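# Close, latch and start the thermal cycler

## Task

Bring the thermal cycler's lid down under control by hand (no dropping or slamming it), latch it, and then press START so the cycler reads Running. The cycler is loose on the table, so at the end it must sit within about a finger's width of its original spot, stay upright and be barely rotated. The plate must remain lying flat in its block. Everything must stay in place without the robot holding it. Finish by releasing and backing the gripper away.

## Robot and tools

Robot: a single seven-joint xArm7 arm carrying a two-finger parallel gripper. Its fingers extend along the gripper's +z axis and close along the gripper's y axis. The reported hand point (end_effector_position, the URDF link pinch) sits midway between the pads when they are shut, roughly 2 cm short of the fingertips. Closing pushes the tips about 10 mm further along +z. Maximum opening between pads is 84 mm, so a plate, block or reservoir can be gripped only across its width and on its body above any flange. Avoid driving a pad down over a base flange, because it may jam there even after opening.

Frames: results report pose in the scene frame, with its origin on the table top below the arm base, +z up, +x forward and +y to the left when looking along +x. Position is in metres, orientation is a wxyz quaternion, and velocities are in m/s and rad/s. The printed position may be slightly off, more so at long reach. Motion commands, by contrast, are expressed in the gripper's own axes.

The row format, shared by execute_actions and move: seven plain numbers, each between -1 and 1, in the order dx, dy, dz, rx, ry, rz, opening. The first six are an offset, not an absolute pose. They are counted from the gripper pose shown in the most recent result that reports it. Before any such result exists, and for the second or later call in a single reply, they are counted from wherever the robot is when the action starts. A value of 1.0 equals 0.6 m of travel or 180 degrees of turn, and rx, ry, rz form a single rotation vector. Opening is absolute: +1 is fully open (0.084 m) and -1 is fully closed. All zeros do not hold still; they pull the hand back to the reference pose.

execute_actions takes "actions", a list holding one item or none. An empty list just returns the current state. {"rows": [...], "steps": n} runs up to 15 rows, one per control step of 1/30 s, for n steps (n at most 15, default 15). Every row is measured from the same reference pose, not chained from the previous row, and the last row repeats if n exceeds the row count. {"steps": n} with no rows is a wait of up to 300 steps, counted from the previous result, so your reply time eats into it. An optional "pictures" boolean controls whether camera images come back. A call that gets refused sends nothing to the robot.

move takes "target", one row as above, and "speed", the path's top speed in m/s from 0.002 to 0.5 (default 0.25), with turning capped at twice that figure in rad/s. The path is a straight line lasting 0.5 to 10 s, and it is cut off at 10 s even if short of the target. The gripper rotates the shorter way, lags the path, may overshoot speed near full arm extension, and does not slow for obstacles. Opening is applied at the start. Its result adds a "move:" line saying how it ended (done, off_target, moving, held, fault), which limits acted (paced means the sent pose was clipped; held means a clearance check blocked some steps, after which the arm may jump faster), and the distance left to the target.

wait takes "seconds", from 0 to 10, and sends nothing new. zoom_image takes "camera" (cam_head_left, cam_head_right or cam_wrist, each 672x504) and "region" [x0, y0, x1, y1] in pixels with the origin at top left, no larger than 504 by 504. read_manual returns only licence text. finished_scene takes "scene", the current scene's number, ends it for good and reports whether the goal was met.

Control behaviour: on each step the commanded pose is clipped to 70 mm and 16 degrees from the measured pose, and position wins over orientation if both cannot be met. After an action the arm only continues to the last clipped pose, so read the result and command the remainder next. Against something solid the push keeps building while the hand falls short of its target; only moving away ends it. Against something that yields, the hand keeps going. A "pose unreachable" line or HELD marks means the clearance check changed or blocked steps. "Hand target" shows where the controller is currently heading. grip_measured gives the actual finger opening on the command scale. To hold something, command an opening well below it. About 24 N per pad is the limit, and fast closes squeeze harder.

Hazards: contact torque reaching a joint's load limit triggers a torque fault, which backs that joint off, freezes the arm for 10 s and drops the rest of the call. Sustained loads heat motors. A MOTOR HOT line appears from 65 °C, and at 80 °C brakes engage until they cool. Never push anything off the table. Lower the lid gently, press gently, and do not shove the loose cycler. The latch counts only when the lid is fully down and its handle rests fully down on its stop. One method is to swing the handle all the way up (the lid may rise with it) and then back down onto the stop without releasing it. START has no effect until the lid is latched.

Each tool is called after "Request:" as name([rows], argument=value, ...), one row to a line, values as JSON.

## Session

Request:
execute_actions(actions=[])

Scene clock: 0.00 s of 7800.00 s.
end_effector_position=(+0.1994, -0.0771, +0.3338) grip_measured=+1.00 end_effector_quat_wxyz=(-0.093, +0.838, +0.537, -0.027) end_effector_velocity=(-0.000, +0.000, +0.000) end_effector_angular_velocity=(-0.000, +0.001, +0.000)
Joint positions: [ 0.102 -0.866 -0.263  0.612 -0.113  1.603 -1.334  0.084]
Joint velocities: [-0.    -0.     0.001  0.     0.     0.001 -0.    -0.   ]
Motor temperatures (°C, as the motors report them): [37 38 38 34 40 45 40]
Hand target: +0.199, -0.077, +0.334; -0.093, +0.838, +0.537, -0.027

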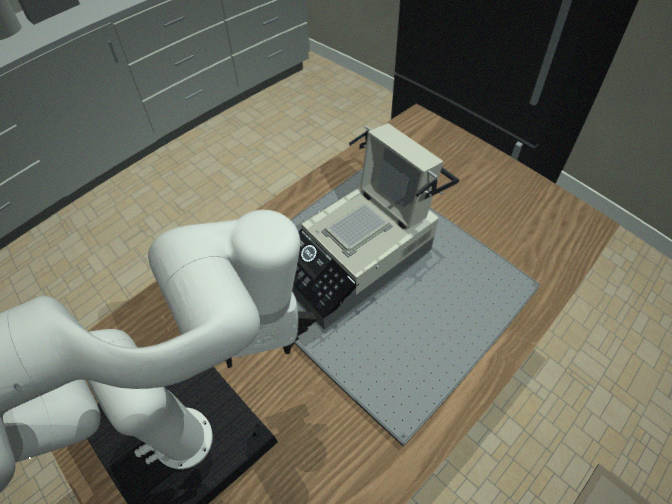

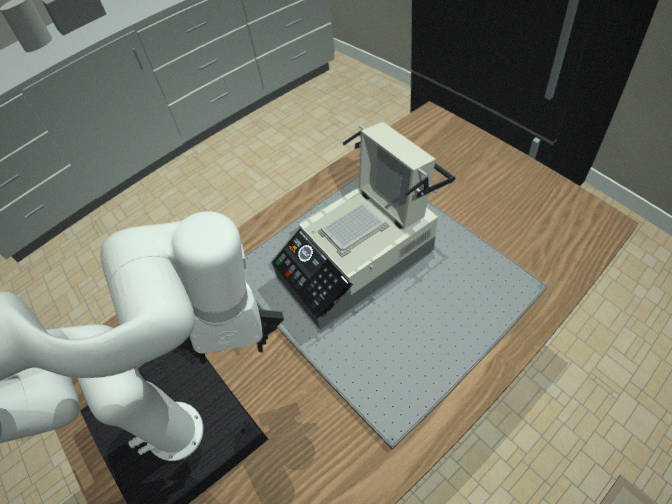

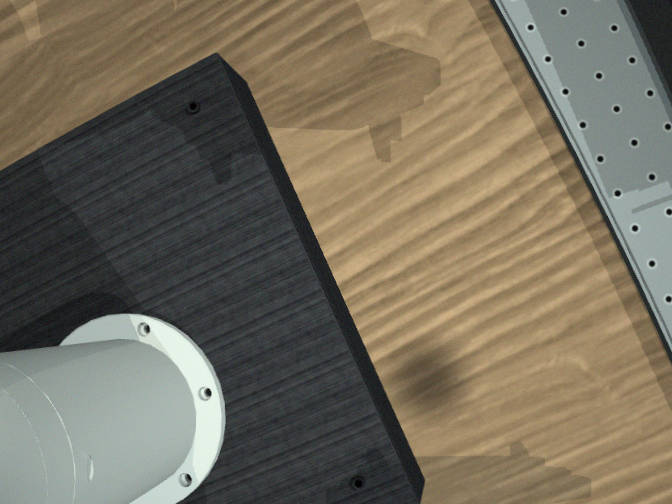

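Request:
move(target=[0.5,0.3,-0.3,-0.05,0.05,-0.14,1])

Scene clock: 6.77 s of 7800.00 s.
end_effector_position=(+0.5135, +0.0987, +0.4920) grip_measured=+1.00 end_effector_quat_wxyz=(-0.073, +0.705, +0.698, +0.101) end_effector_velocity=(+0.002, +0.001, +0.000) end_effector_angular_velocity=(-0.000, +0.003, +0.003)
Joint positions: [ 0.381  0.11  -0.16   1.818  0.244  1.621 -1.462  0.084]
Joint velocities: [ 0.     0.011  0.001  0.015  0.002  0.008 -0.     0.   ]
Motor temperatures (°C, as the motors report them): [37 38 38 35 40 45 40]
Hand target: +0.514, +0.099, +0.492; -0.073, +0.705, +0.699, +0.101
Off the commanded pose: 0.002 m, 0 deg.
After step 90, 1.60 s passed at rest.
move: done

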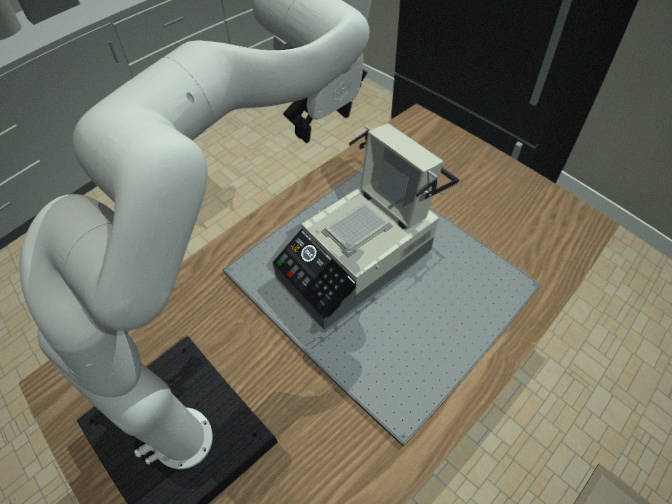

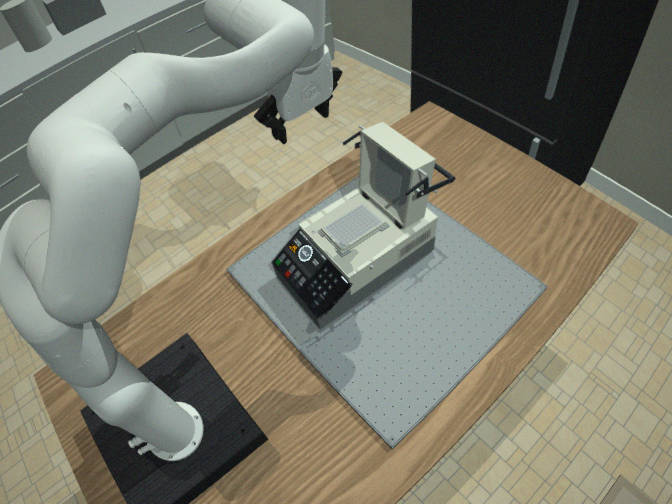

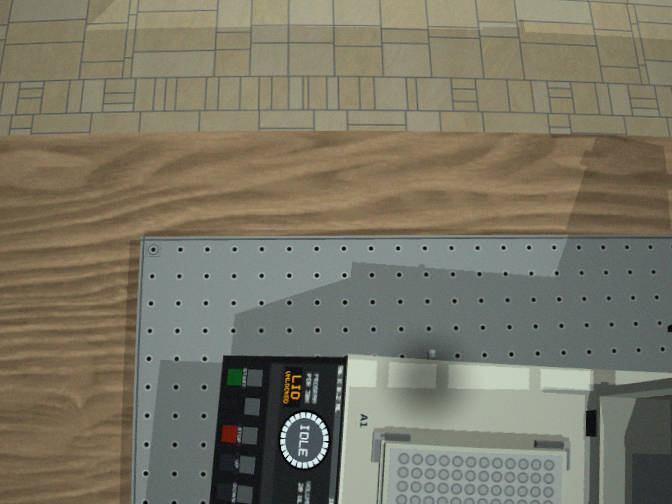

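Request:
move(target=[0.09,0.17,0.12,-0.11,-0.078,0.02,1])

Scene clock: 9.77 s of 7800.00 s.
end_effector_position=(+0.6184, +0.1663, +0.4392) grip_measured=+1.00 end_effector_quat_wxyz=(+0.131, +0.735, +0.652, +0.130) end_effector_velocity=(-0.000, +0.005, -0.004) end_effector_angular_velocity=(-0.006, +0.004, +0.005)
Joint positions: [ 0.556  0.257 -0.103  1.765 -0.143  1.146 -1.098  0.084]
Joint velocities: [ 0.006  0.006  0.003 -0.002 -0.006 -0.002  0.005 -0.   ]
Motor temperatures (°C, as the motors report them): [37 38 38 36 40 45 40]
Hand target: +0.618, +0.167, +0.439; +0.131, +0.735, +0.652, +0.130
Off the commanded pose: 0.001 m, 0 deg.
move: done

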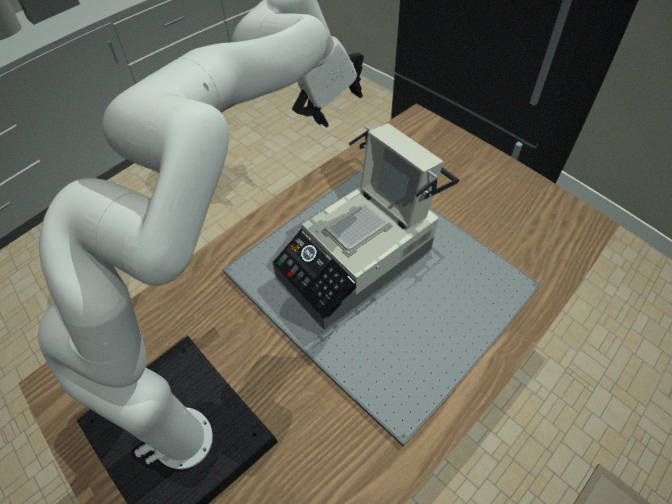

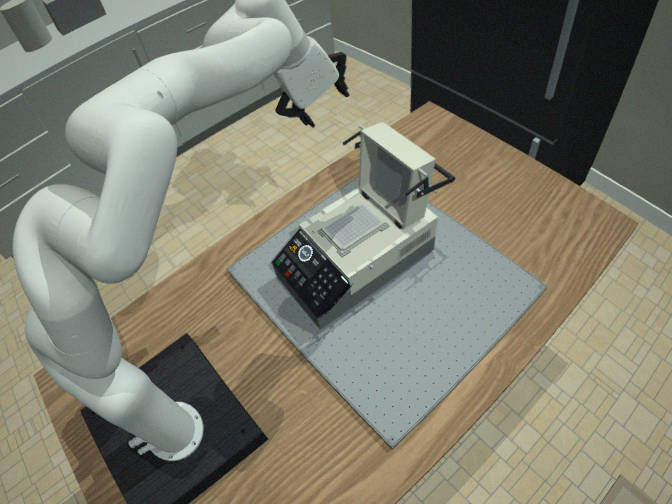

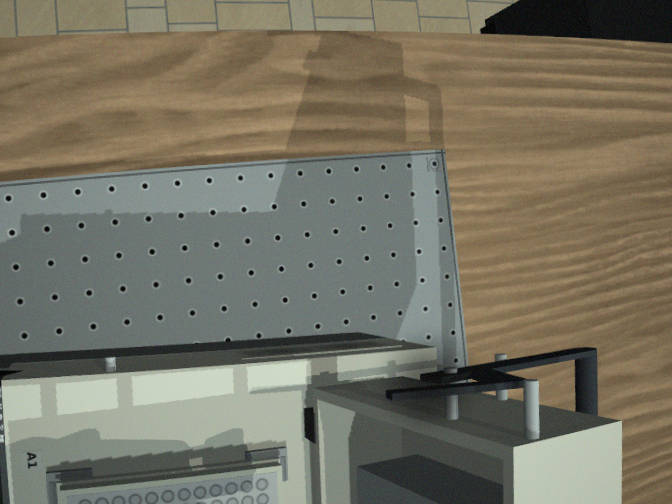

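Request:
move(target=[0.025,0.075,0.14,0,0,0,0.0], speed=0.15)

Scene clock: 12.60 s of 7800.00 s.
end_effector_position=(+0.6921, +0.1736, +0.3780) grip_measured=-0.01 end_effector_quat_wxyz=(+0.131, +0.735, +0.652, +0.131) end_effector_velocity=(+0.000, -0.001, -0.007) end_effector_angular_velocity=(-0.004, +0.012, -0.001)
Joint positions: [ 0.511  0.544 -0.107  2.012 -0.1    1.1   -1.137  0.044]
Joint velocities: [-0.002  0.012  0.     0.005  0.001  0.006 -0.001 -0.   ]
Motor temperatures (°C, as the motors report them): [37 38 38 36 40 45 40]
Hand target: +0.692, +0.174, +0.377; +0.131, +0.736, +0.652, +0.130
Off the commanded pose: 0.001 m, 0 deg.
move: done

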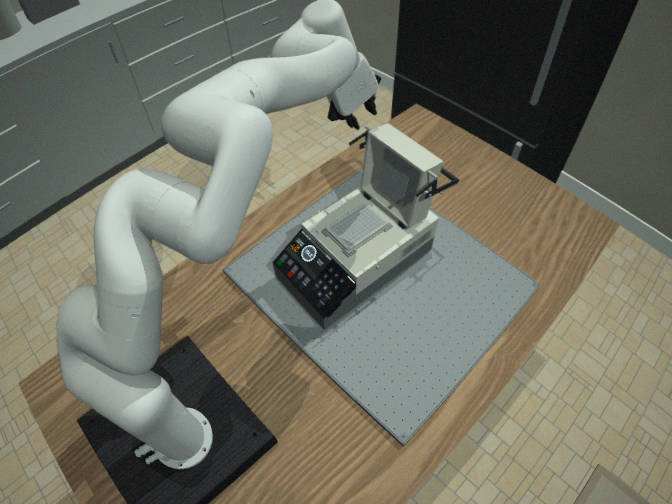

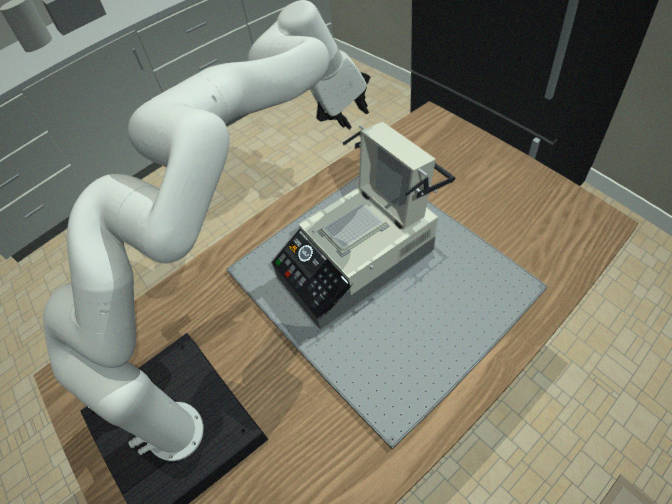

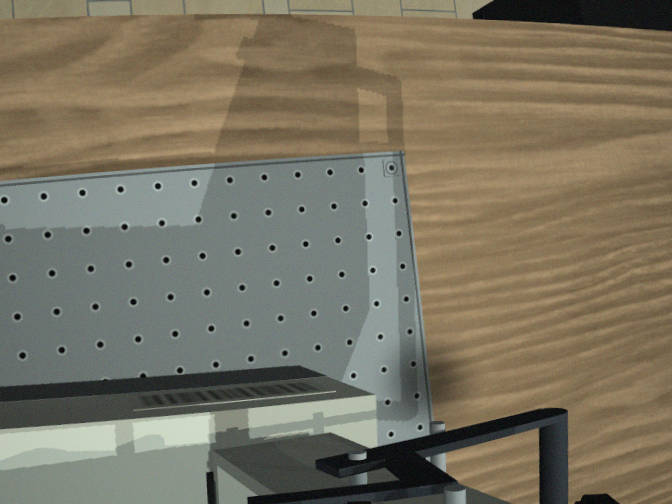

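Request:
move(target=[-0.002,0.002,0.1,0,0,0,0.0], speed=0.06)

Request:
move(target=[0,0,0,0,0,0,-1])

Scene clock: 15.37 s of 7800.00 s.
end_effector_position=(+0.7170, +0.1721, +0.3377) grip_measured=-0.01 end_effector_quat_wxyz=(+0.136, +0.734, +0.650, +0.142) end_effector_velocity=(-0.000, -0.001, -0.000) end_effector_angular_velocity=(-0.001, +0.005, -0.001)
Joint positions: [ 0.491  0.623 -0.106  2.01  -0.092  0.993 -1.142  0.044]
Joint velocities: [-0.003  0.001  0.002  0.003 -0.001  0.006 -0.    -0.   ]
Motor temperatures (°C, as the motors report them): [37 39 38 36 40 45 40]
Hand target: +0.715, +0.171, +0.323; +0.131, +0.736, +0.652, +0.131
Off the commanded pose: 0.015 m, 1 deg.
move: off_target

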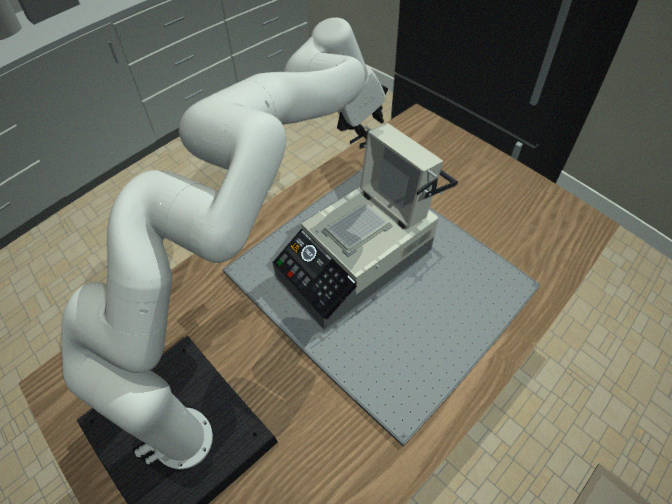

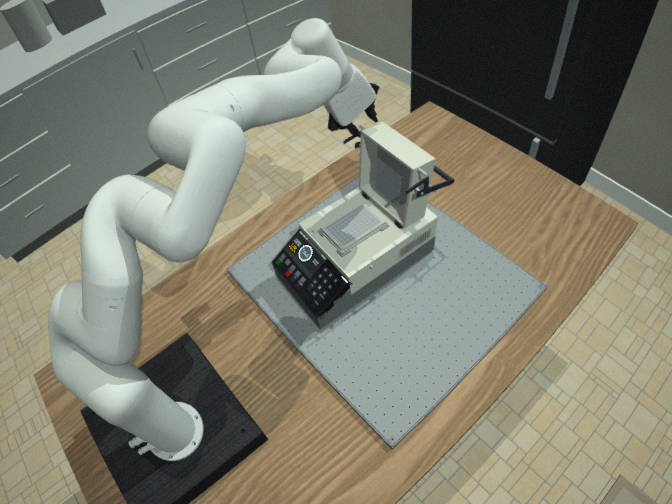

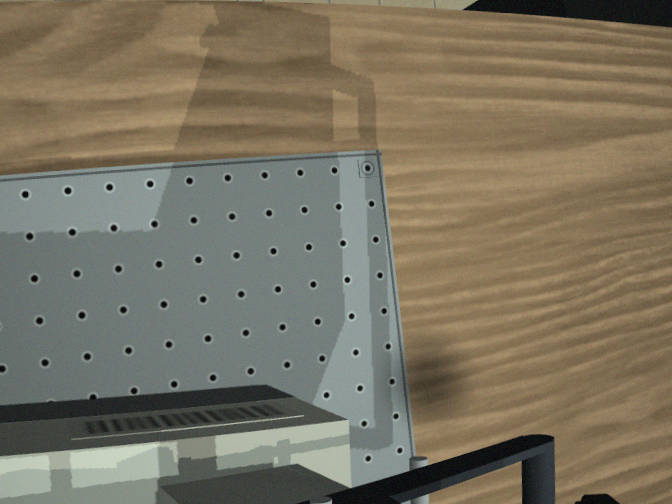

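Scene clock: 15.87 s of 7800.00 s.
end_effector_position=(+0.7159, +0.1729, +0.3353) grip_measured=-0.88 end_effector_quat_wxyz=(+0.134, +0.734, +0.651, +0.140) end_effector_velocity=(-0.001, +0.002, +0.002) end_effector_angular_velocity=(+0.000, -0.000, +0.003)
Joint positions: [ 0.491  0.624 -0.104  2.008 -0.092  0.995 -1.142  0.005]
Joint velocities: [ 0.    -0.002  0.004  0.002 -0.002  0.003 -0.     0.   ]
Motor temperatures (°C, as the motors report them): [37 39 38 36 40 45 40]
Hand target: +0.717, +0.172, +0.338; +0.136, +0.734, +0.650, +0.142
Off the commanded pose: 0.003 m, 0 deg.
move: done

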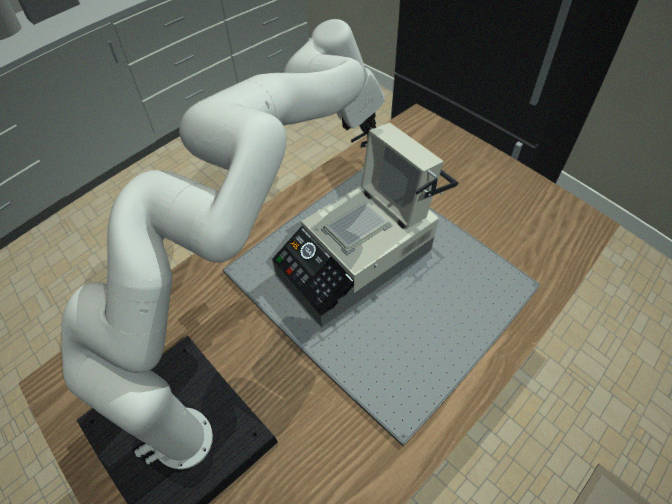

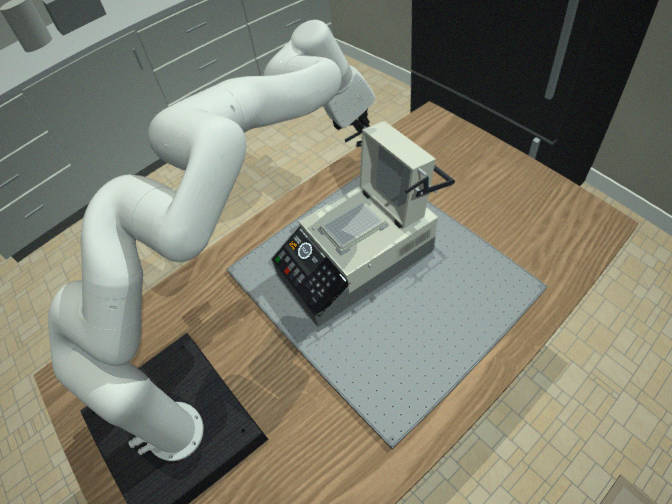

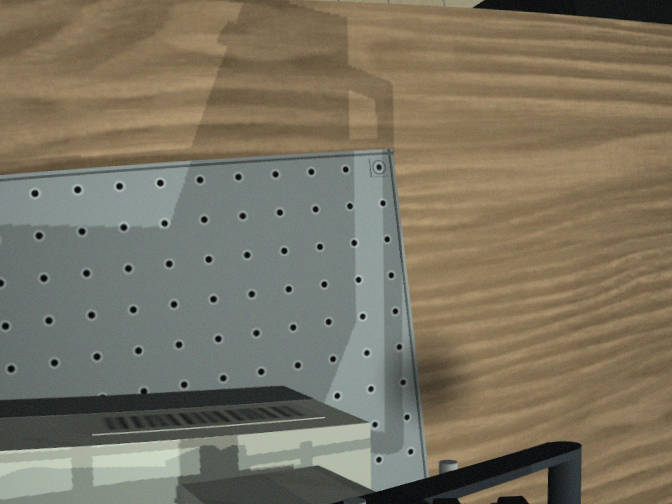

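Request:
move(target=[0,-0.072,-0.03,-0.083,0,0,-1], speed=0.04)

Request:
move(target=[0,-0.072,-0.03,-0.083,0,0,-1], speed=0.04)

Scene clock: 20.50 s of 7800.00 s.
end_effector_position=(+0.6695, +0.1782, +0.3354) grip_measured=-0.88 end_effector_quat_wxyz=(+0.229, +0.711, +0.627, +0.222) end_effector_velocity=(-0.001, -0.000, -0.000) end_effector_angular_velocity=(-0.002, -0.011, -0.001)
Joint positions: [ 0.652  0.319 -0.223  1.417 -0.384  0.508 -0.851  0.005]
Joint velocities: [ 0.009 -0.006 -0.009 -0.015 -0.02  -0.015  0.02   0.   ]
Motor temperatures (°C, as the motors report them): [37 39 38 36 40 45 40]
Hand target: +0.669, +0.178, +0.336; +0.229, +0.710, +0.627, +0.223
Off the commanded pose: 0.000 m, 0 deg.
move: done

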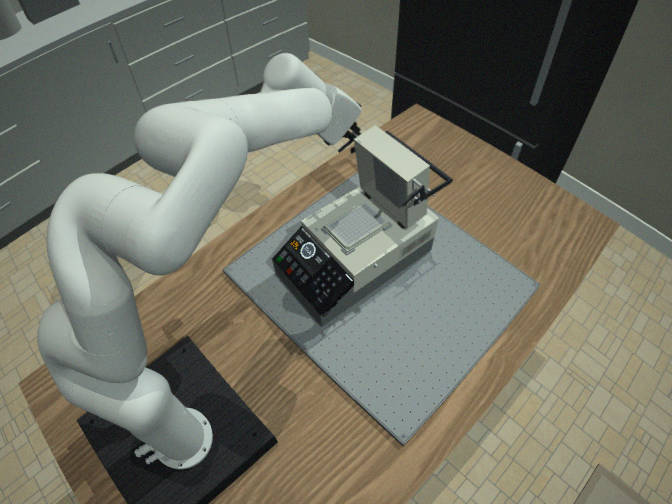

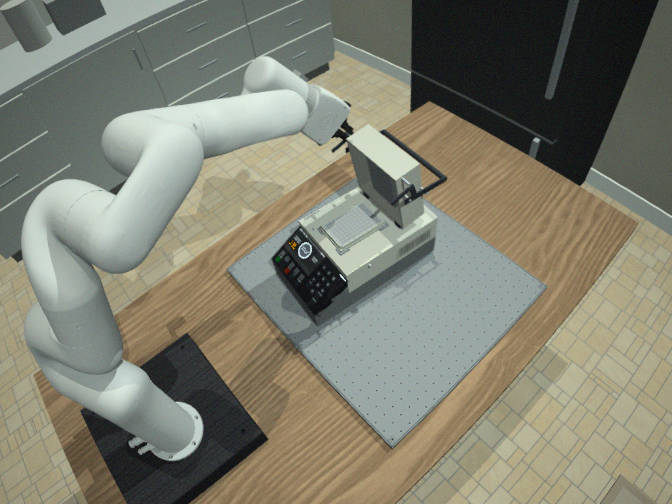

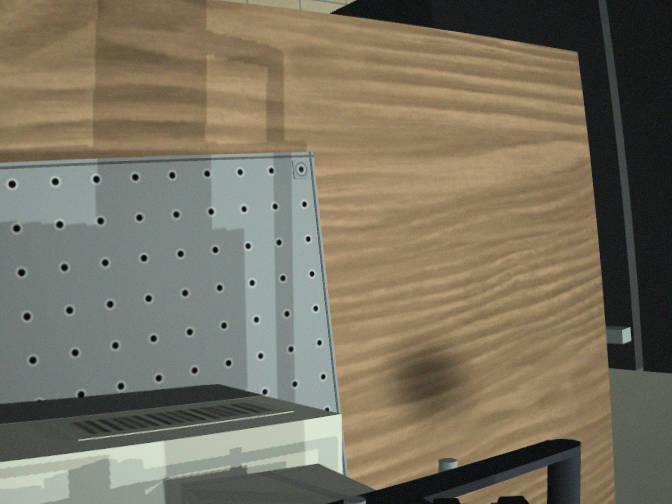

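Scene clock: 24.03 s of 7800.00 s.
end_effector_position=(+0.6242, +0.1838, +0.3228) grip_measured=-0.88 end_effector_quat_wxyz=(+0.319, +0.675, +0.594, +0.300) end_effector_velocity=(-0.000, +0.000, +0.000) end_effector_angular_velocity=(+0.002, -0.014, -0.001)
Joint positions: [ 0.911  0.189 -0.491  1.139 -1.213  0.27  -0.04   0.005]
Joint velocities: [ 0.008 -0.001 -0.009 -0.001 -0.047 -0.003  0.048  0.   ]
Motor temperatures (°C, as the motors report them): [37 39 38 36 40 45 40]
Hand target: +0.624, +0.184, +0.324; +0.319, +0.675, +0.593, +0.301
Off the commanded pose: 0.001 m, 0 deg.
move: done

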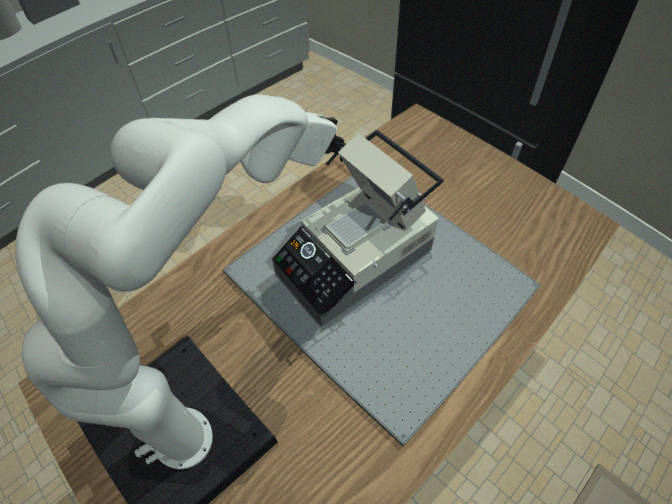

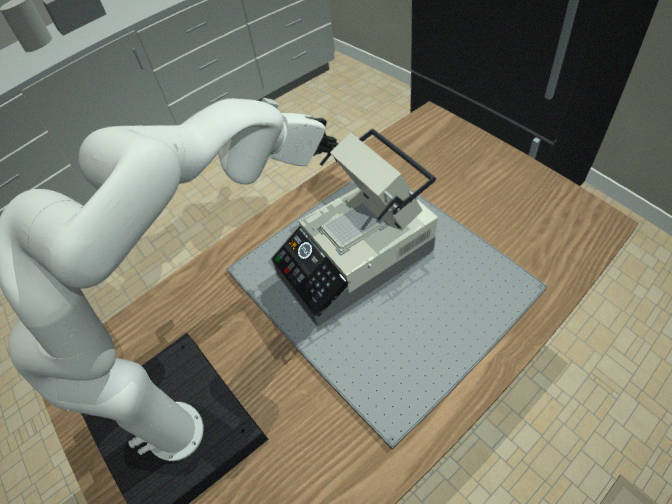

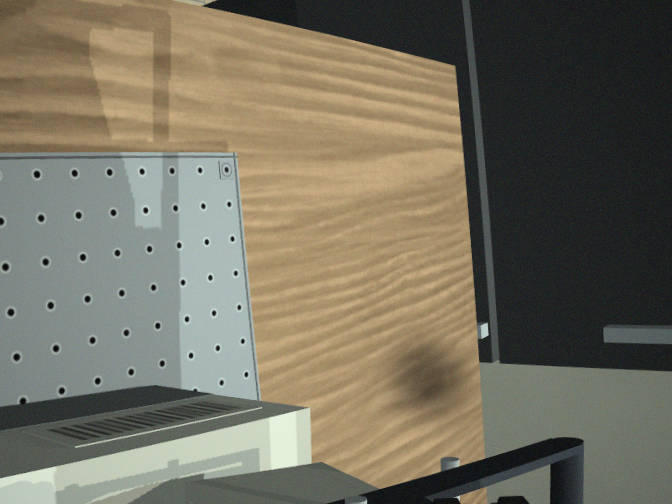

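Request:
zoom_image(camera="cam_head_right", region=[250,110,470,340])

Region (250, 110, 470, 340) of cam_head_right's 672x504 image, scaled by 2.191, with more detail than that image has; it fills the left 482 columns of this view, and the rest is white.

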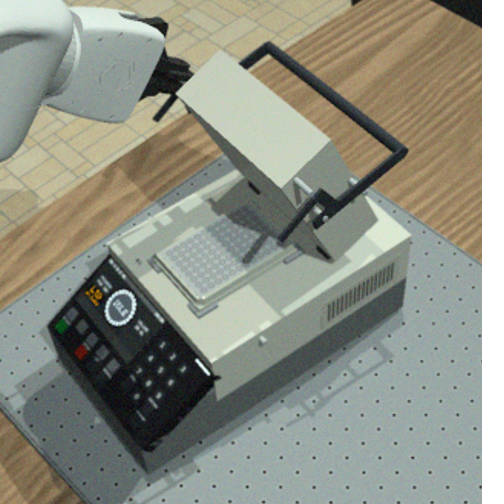

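Request:
move(target=[0,-0.072,-0.03,-0.083,0,0,-1], speed=0.04)

Request:
move(target=[0,-0.072,-0.025,-0.083,0,0,-1], speed=0.04)

Scene clock: 31.27 s of 7800.00 s.
end_effector_position=(+0.5832, +0.1888, +0.2984) grip_measured=-0.88 end_effector_quat_wxyz=(+0.403, +0.629, +0.551, +0.373) end_effector_velocity=(-0.000, -0.000, +0.001) end_effector_angular_velocity=(+0.001, -0.014, -0.002)
Joint positions: [ 1.04   0.12  -0.494  0.972 -2.036  0.512  0.803  0.005]
Joint velocities: [ 0.002 -0.002  0.002 -0.005 -0.018  0.015  0.021 -0.   ]
Motor temperatures (°C, as the motors report them): [37 39 38 36 40 45 40]
Hand target: +0.584, +0.189, +0.299; +0.404, +0.628, +0.550, +0.374
Off the commanded pose: 0.002 m, 0 deg.
After step 90, 0.77 s passed at rest.
move: done

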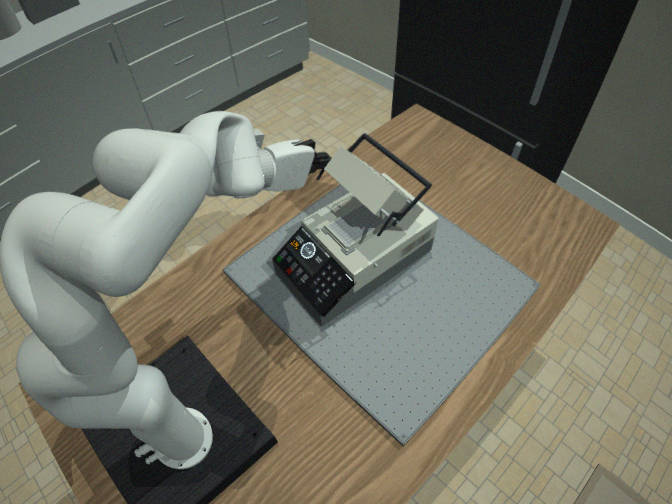

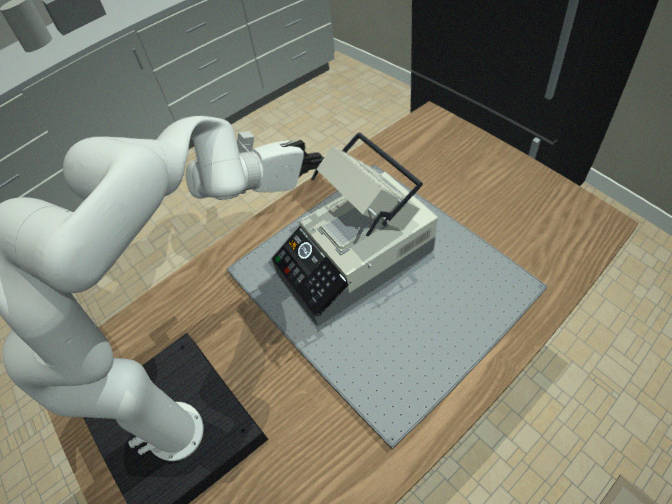

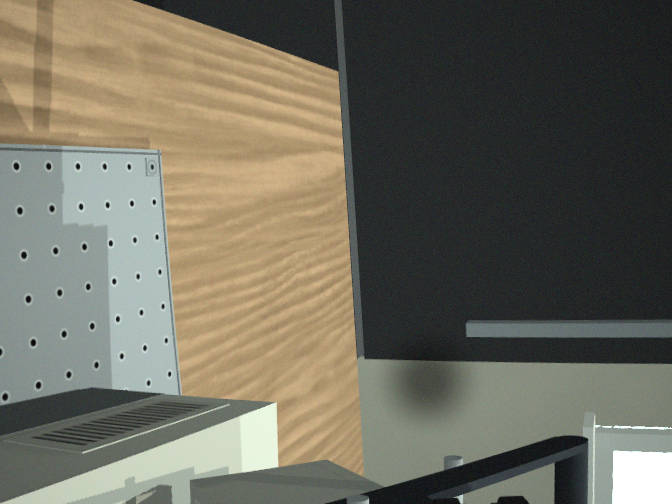

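Scene clock: 34.77 s of 7800.00 s.
end_effector_position=(+0.5524, +0.1927, +0.2636) grip_measured=-0.88 end_effector_quat_wxyz=(+0.482, +0.572, +0.498, +0.439) end_effector_velocity=(+0.001, -0.001, +0.002) end_effector_angular_velocity=(+0.002, -0.015, -0.003)
Joint positions: [ 1.122  0.186 -0.427  0.782 -2.292  0.947  1.189  0.005]
Joint velocities: [ 0.002  0.004 -0.001 -0.001 -0.004  0.017  0.01   0.   ]
Motor temperatures (°C, as the motors report them): [37 39 38 36 40 45 40]
Hand target: +0.553, +0.193, +0.264; +0.482, +0.571, +0.497, +0.440
Off the commanded pose: 0.001 m, 0 deg.
move: done

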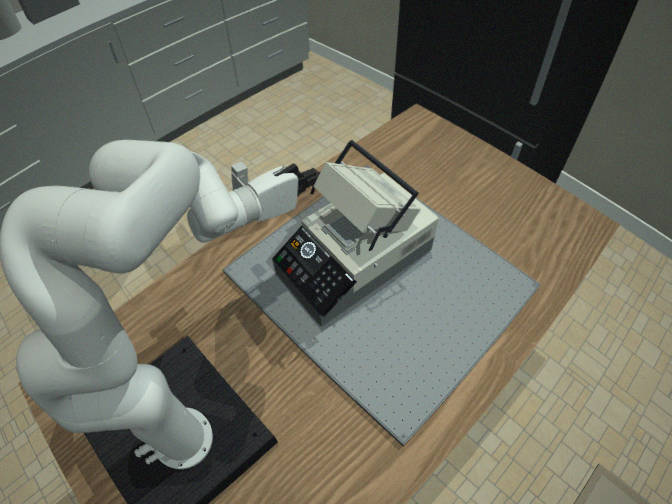

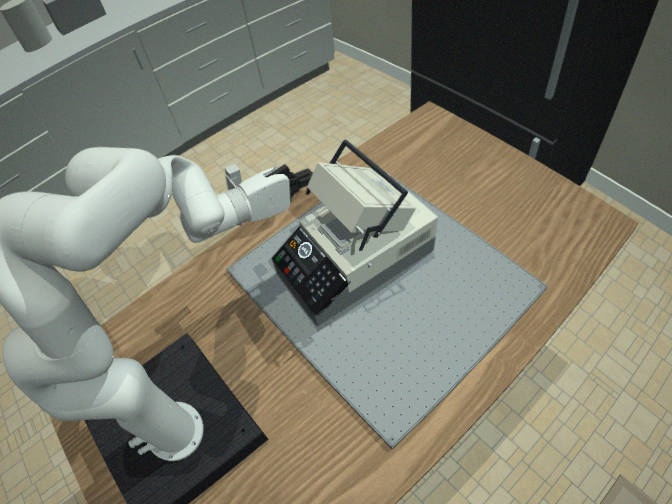

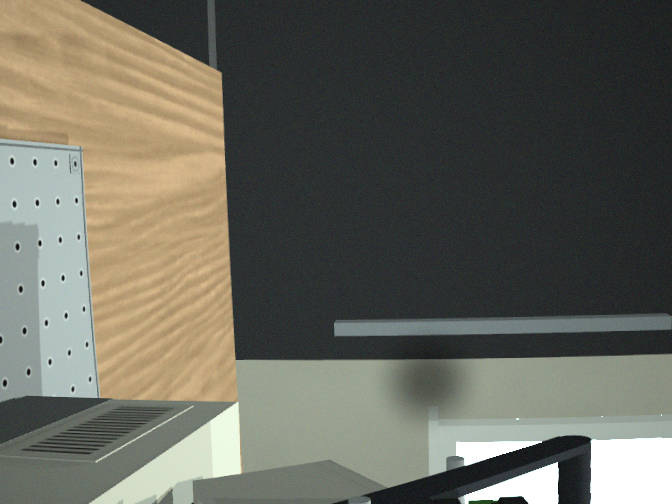

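Request:
move(target=[0,-0.065,-0.035,0,0,0,-1], speed=0.03)

Request:
move(target=[0,-0.045,-0.012,0,0,0,-1], speed=0.02)

Scene clock: 38.67 s of 7800.00 s.
end_effector_position=(+0.5266, +0.1950, +0.2280) grip_measured=-0.88 end_effector_quat_wxyz=(+0.483, +0.572, +0.497, +0.438) end_effector_velocity=(-0.002, +0.001, -0.000) end_effector_angular_velocity=(+0.002, -0.001, +0.002)
Joint positions: [ 1.155  0.239 -0.399  0.716 -2.272  1.036  1.272  0.005]
Joint velocities: [ 0.004 -0.002  0.001 -0.004  0.001  0.003  0.002 -0.   ]
Motor temperatures (°C, as the motors report them): [37 39 38 36 40 45 40]
Hand target: +0.526, +0.197, +0.228; +0.482, +0.572, +0.498, +0.439
Off the commanded pose: 0.002 m, 0 deg.
move: done

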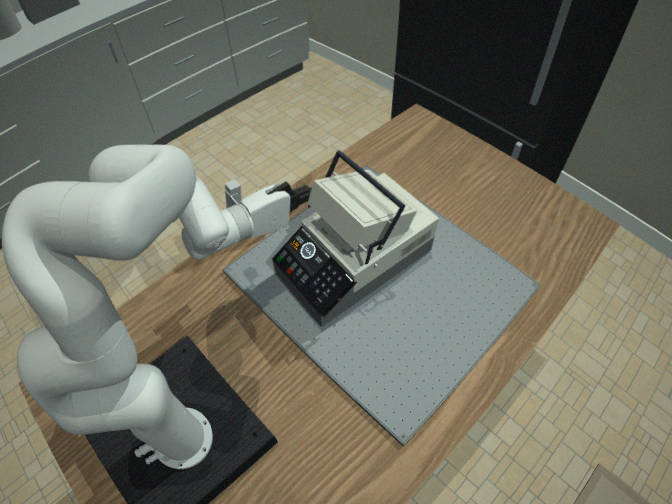

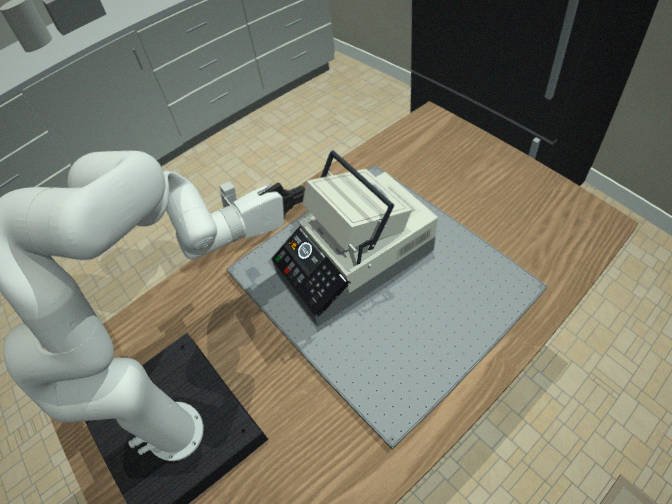

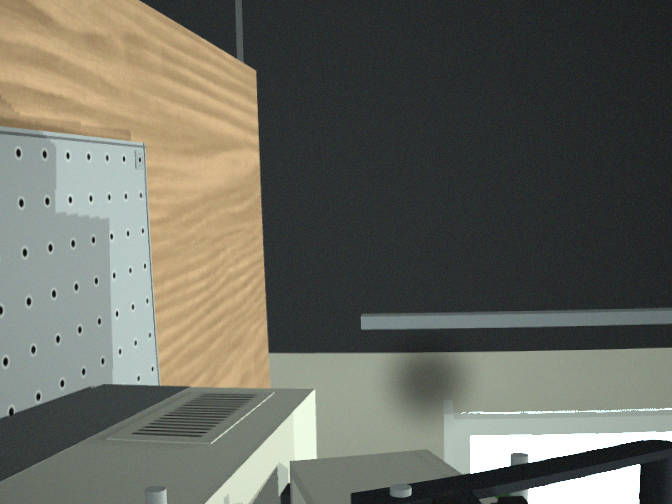

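Scene clock: 40.33 s of 7800.00 s.
end_effector_position=(+0.5157, +0.1967, +0.2025) grip_measured=-0.88 end_effector_quat_wxyz=(+0.483, +0.572, +0.497, +0.438) end_effector_velocity=(-0.001, +0.000, -0.001) end_effector_angular_velocity=(+0.001, -0.000, -0.000)
Joint positions: [ 1.167  0.304 -0.379  0.702 -2.26   1.083  1.335  0.005]
Joint velocities: [ 0.001  0.003  0.001 -0.     0.001  0.002  0.003  0.   ]
Motor temperatures (°C, as the motors report them): [37 39 38 36 40 45 40]
Hand target: +0.516, +0.197, +0.202; +0.483, +0.572, +0.497, +0.438
Off the commanded pose: 0.000 m, 0 deg.
move: done

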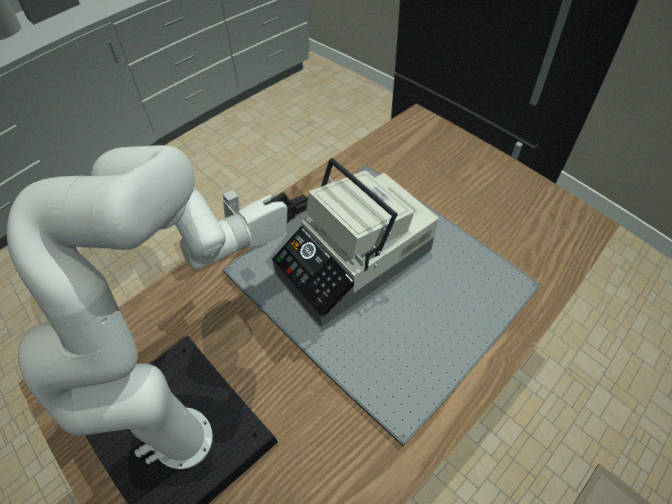

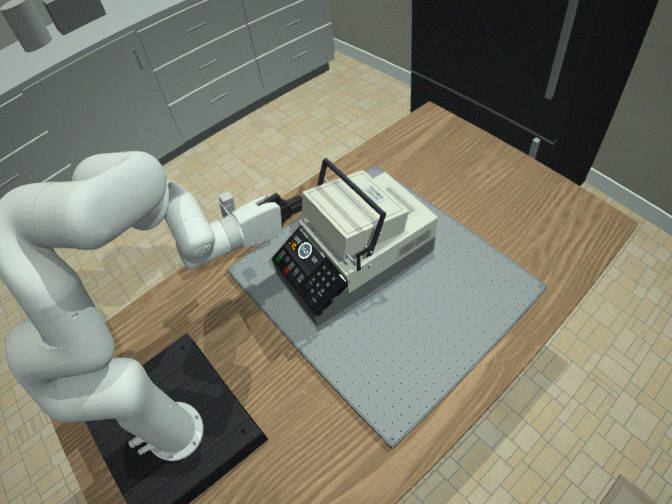

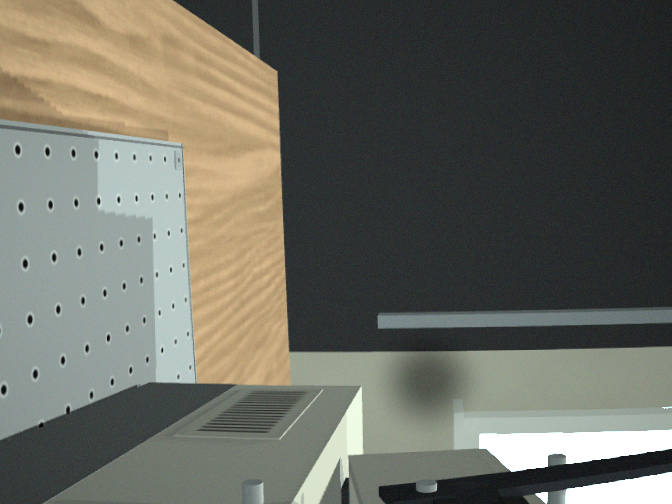

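Request:
move(target=[0,-0.043,-0.009,0,0,0,-1], speed=0.015)

Scene clock: 43.13 s of 7800.00 s.
end_effector_position=(+0.5073, +0.1985, +0.1788) grip_measured=-0.88 end_effector_quat_wxyz=(+0.483, +0.572, +0.496, +0.439) end_effector_velocity=(-0.002, +0.001, -0.004) end_effector_angular_velocity=(-0.002, +0.008, +0.004)
Joint positions: [ 1.176  0.374 -0.358  0.701 -2.247  1.125  1.395  0.005]
Joint velocities: [ 0.001  0.005  0.003 -0.002  0.    -0.003  0.003 -0.   ]
Motor temperatures (°C, as the motors report them): [37 39 38 36 40 45 40]
Hand target: +0.507, +0.198, +0.178; +0.483, +0.572, +0.497, +0.438
Off the commanded pose: 0.001 m, 0 deg.
move: done

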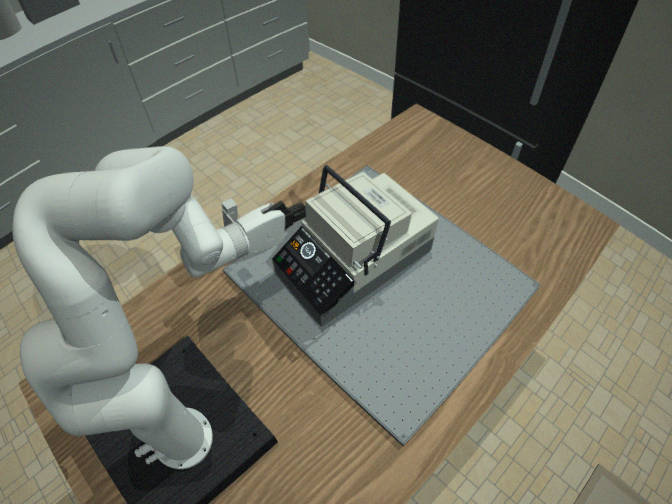

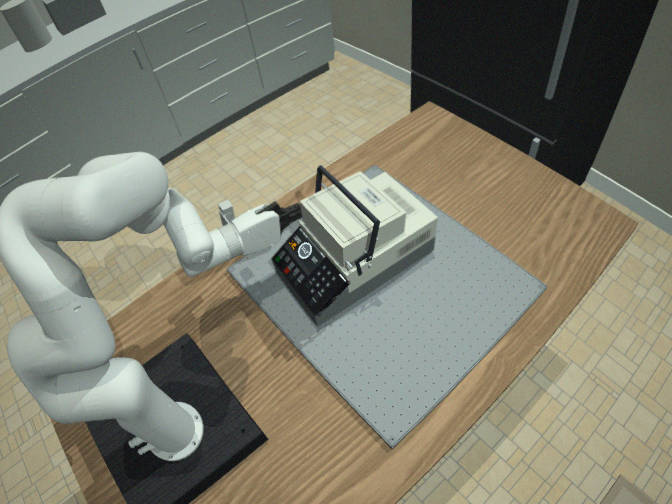

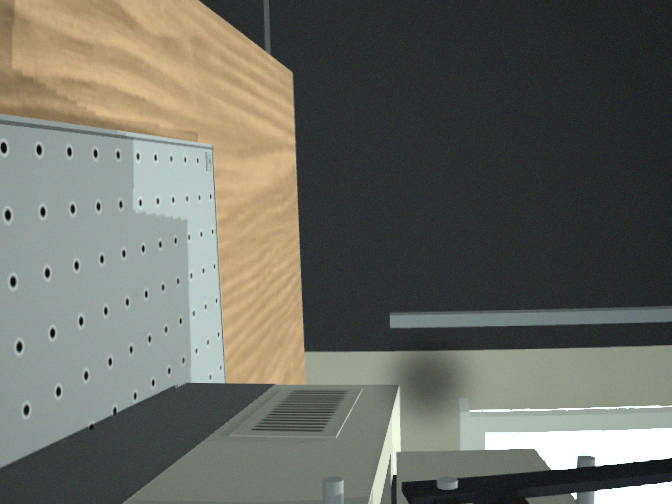

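Request:
move(target=[0,-0.016,-0.002,0,0,0,-1], speed=0.01)

Request:
zoom_image(camera="cam_head_right", region=[250,150,450,340])

Scene clock: 44.93 s of 7800.00 s.
end_effector_position=(+0.5056, +0.1988, +0.1711) grip_measured=-0.88 end_effector_quat_wxyz=(+0.485, +0.571, +0.495, +0.440) end_effector_velocity=(-0.001, -0.000, -0.001) end_effector_angular_velocity=(-0.003, -0.003, +0.000)
Joint positions: [ 1.177  0.402 -0.35   0.705 -2.242  1.142  1.417  0.005]
Joint velocities: [-0.002  0.004  0.005 -0.001 -0.     0.007  0.002  0.   ]
Motor temperatures (°C, as the motors report them): [37 39 38 36 40 45 40]
Hand target: +0.505, +0.199, +0.169; +0.483, +0.572, +0.496, +0.439
Off the commanded pose: 0.002 m, 0 deg.
move: done

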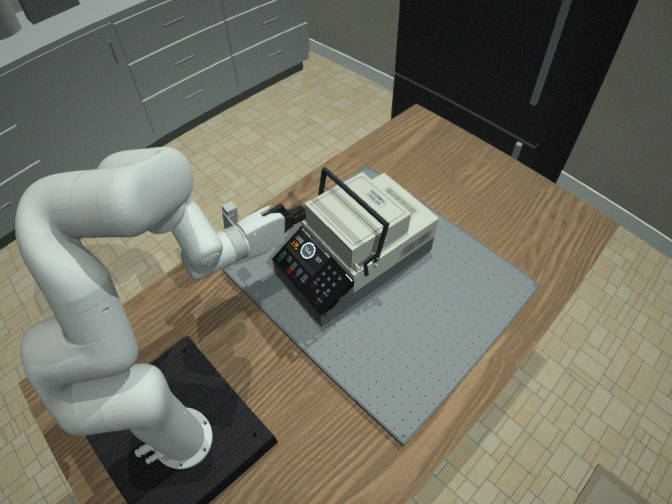

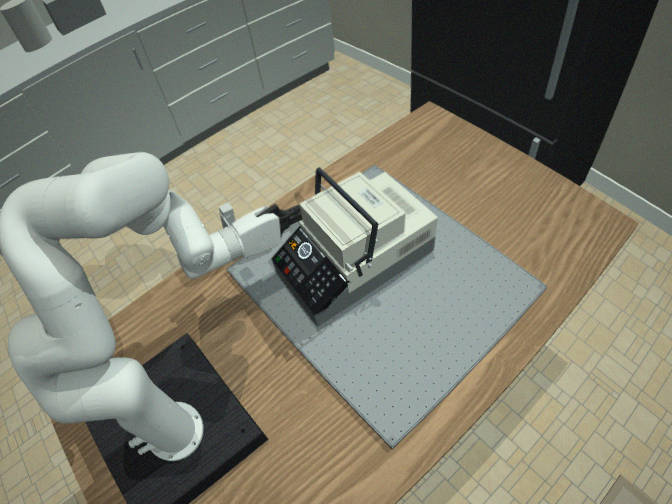

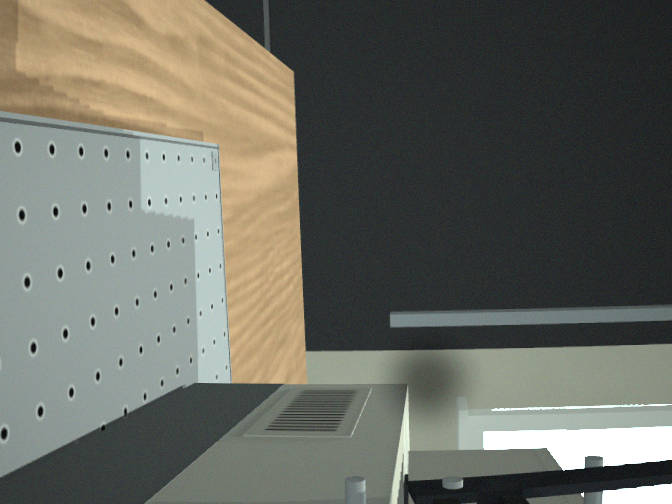

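Region (250, 150, 450, 340) of cam_head_right's 672x504 image, scaled by 2.520, with more detail than that image has; it fills the top 479 rows of this view, and the rest is white.

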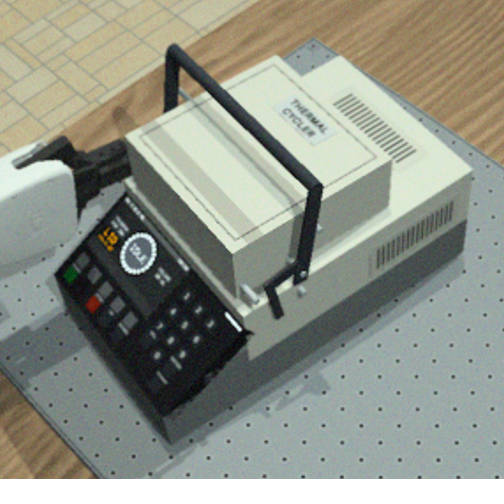

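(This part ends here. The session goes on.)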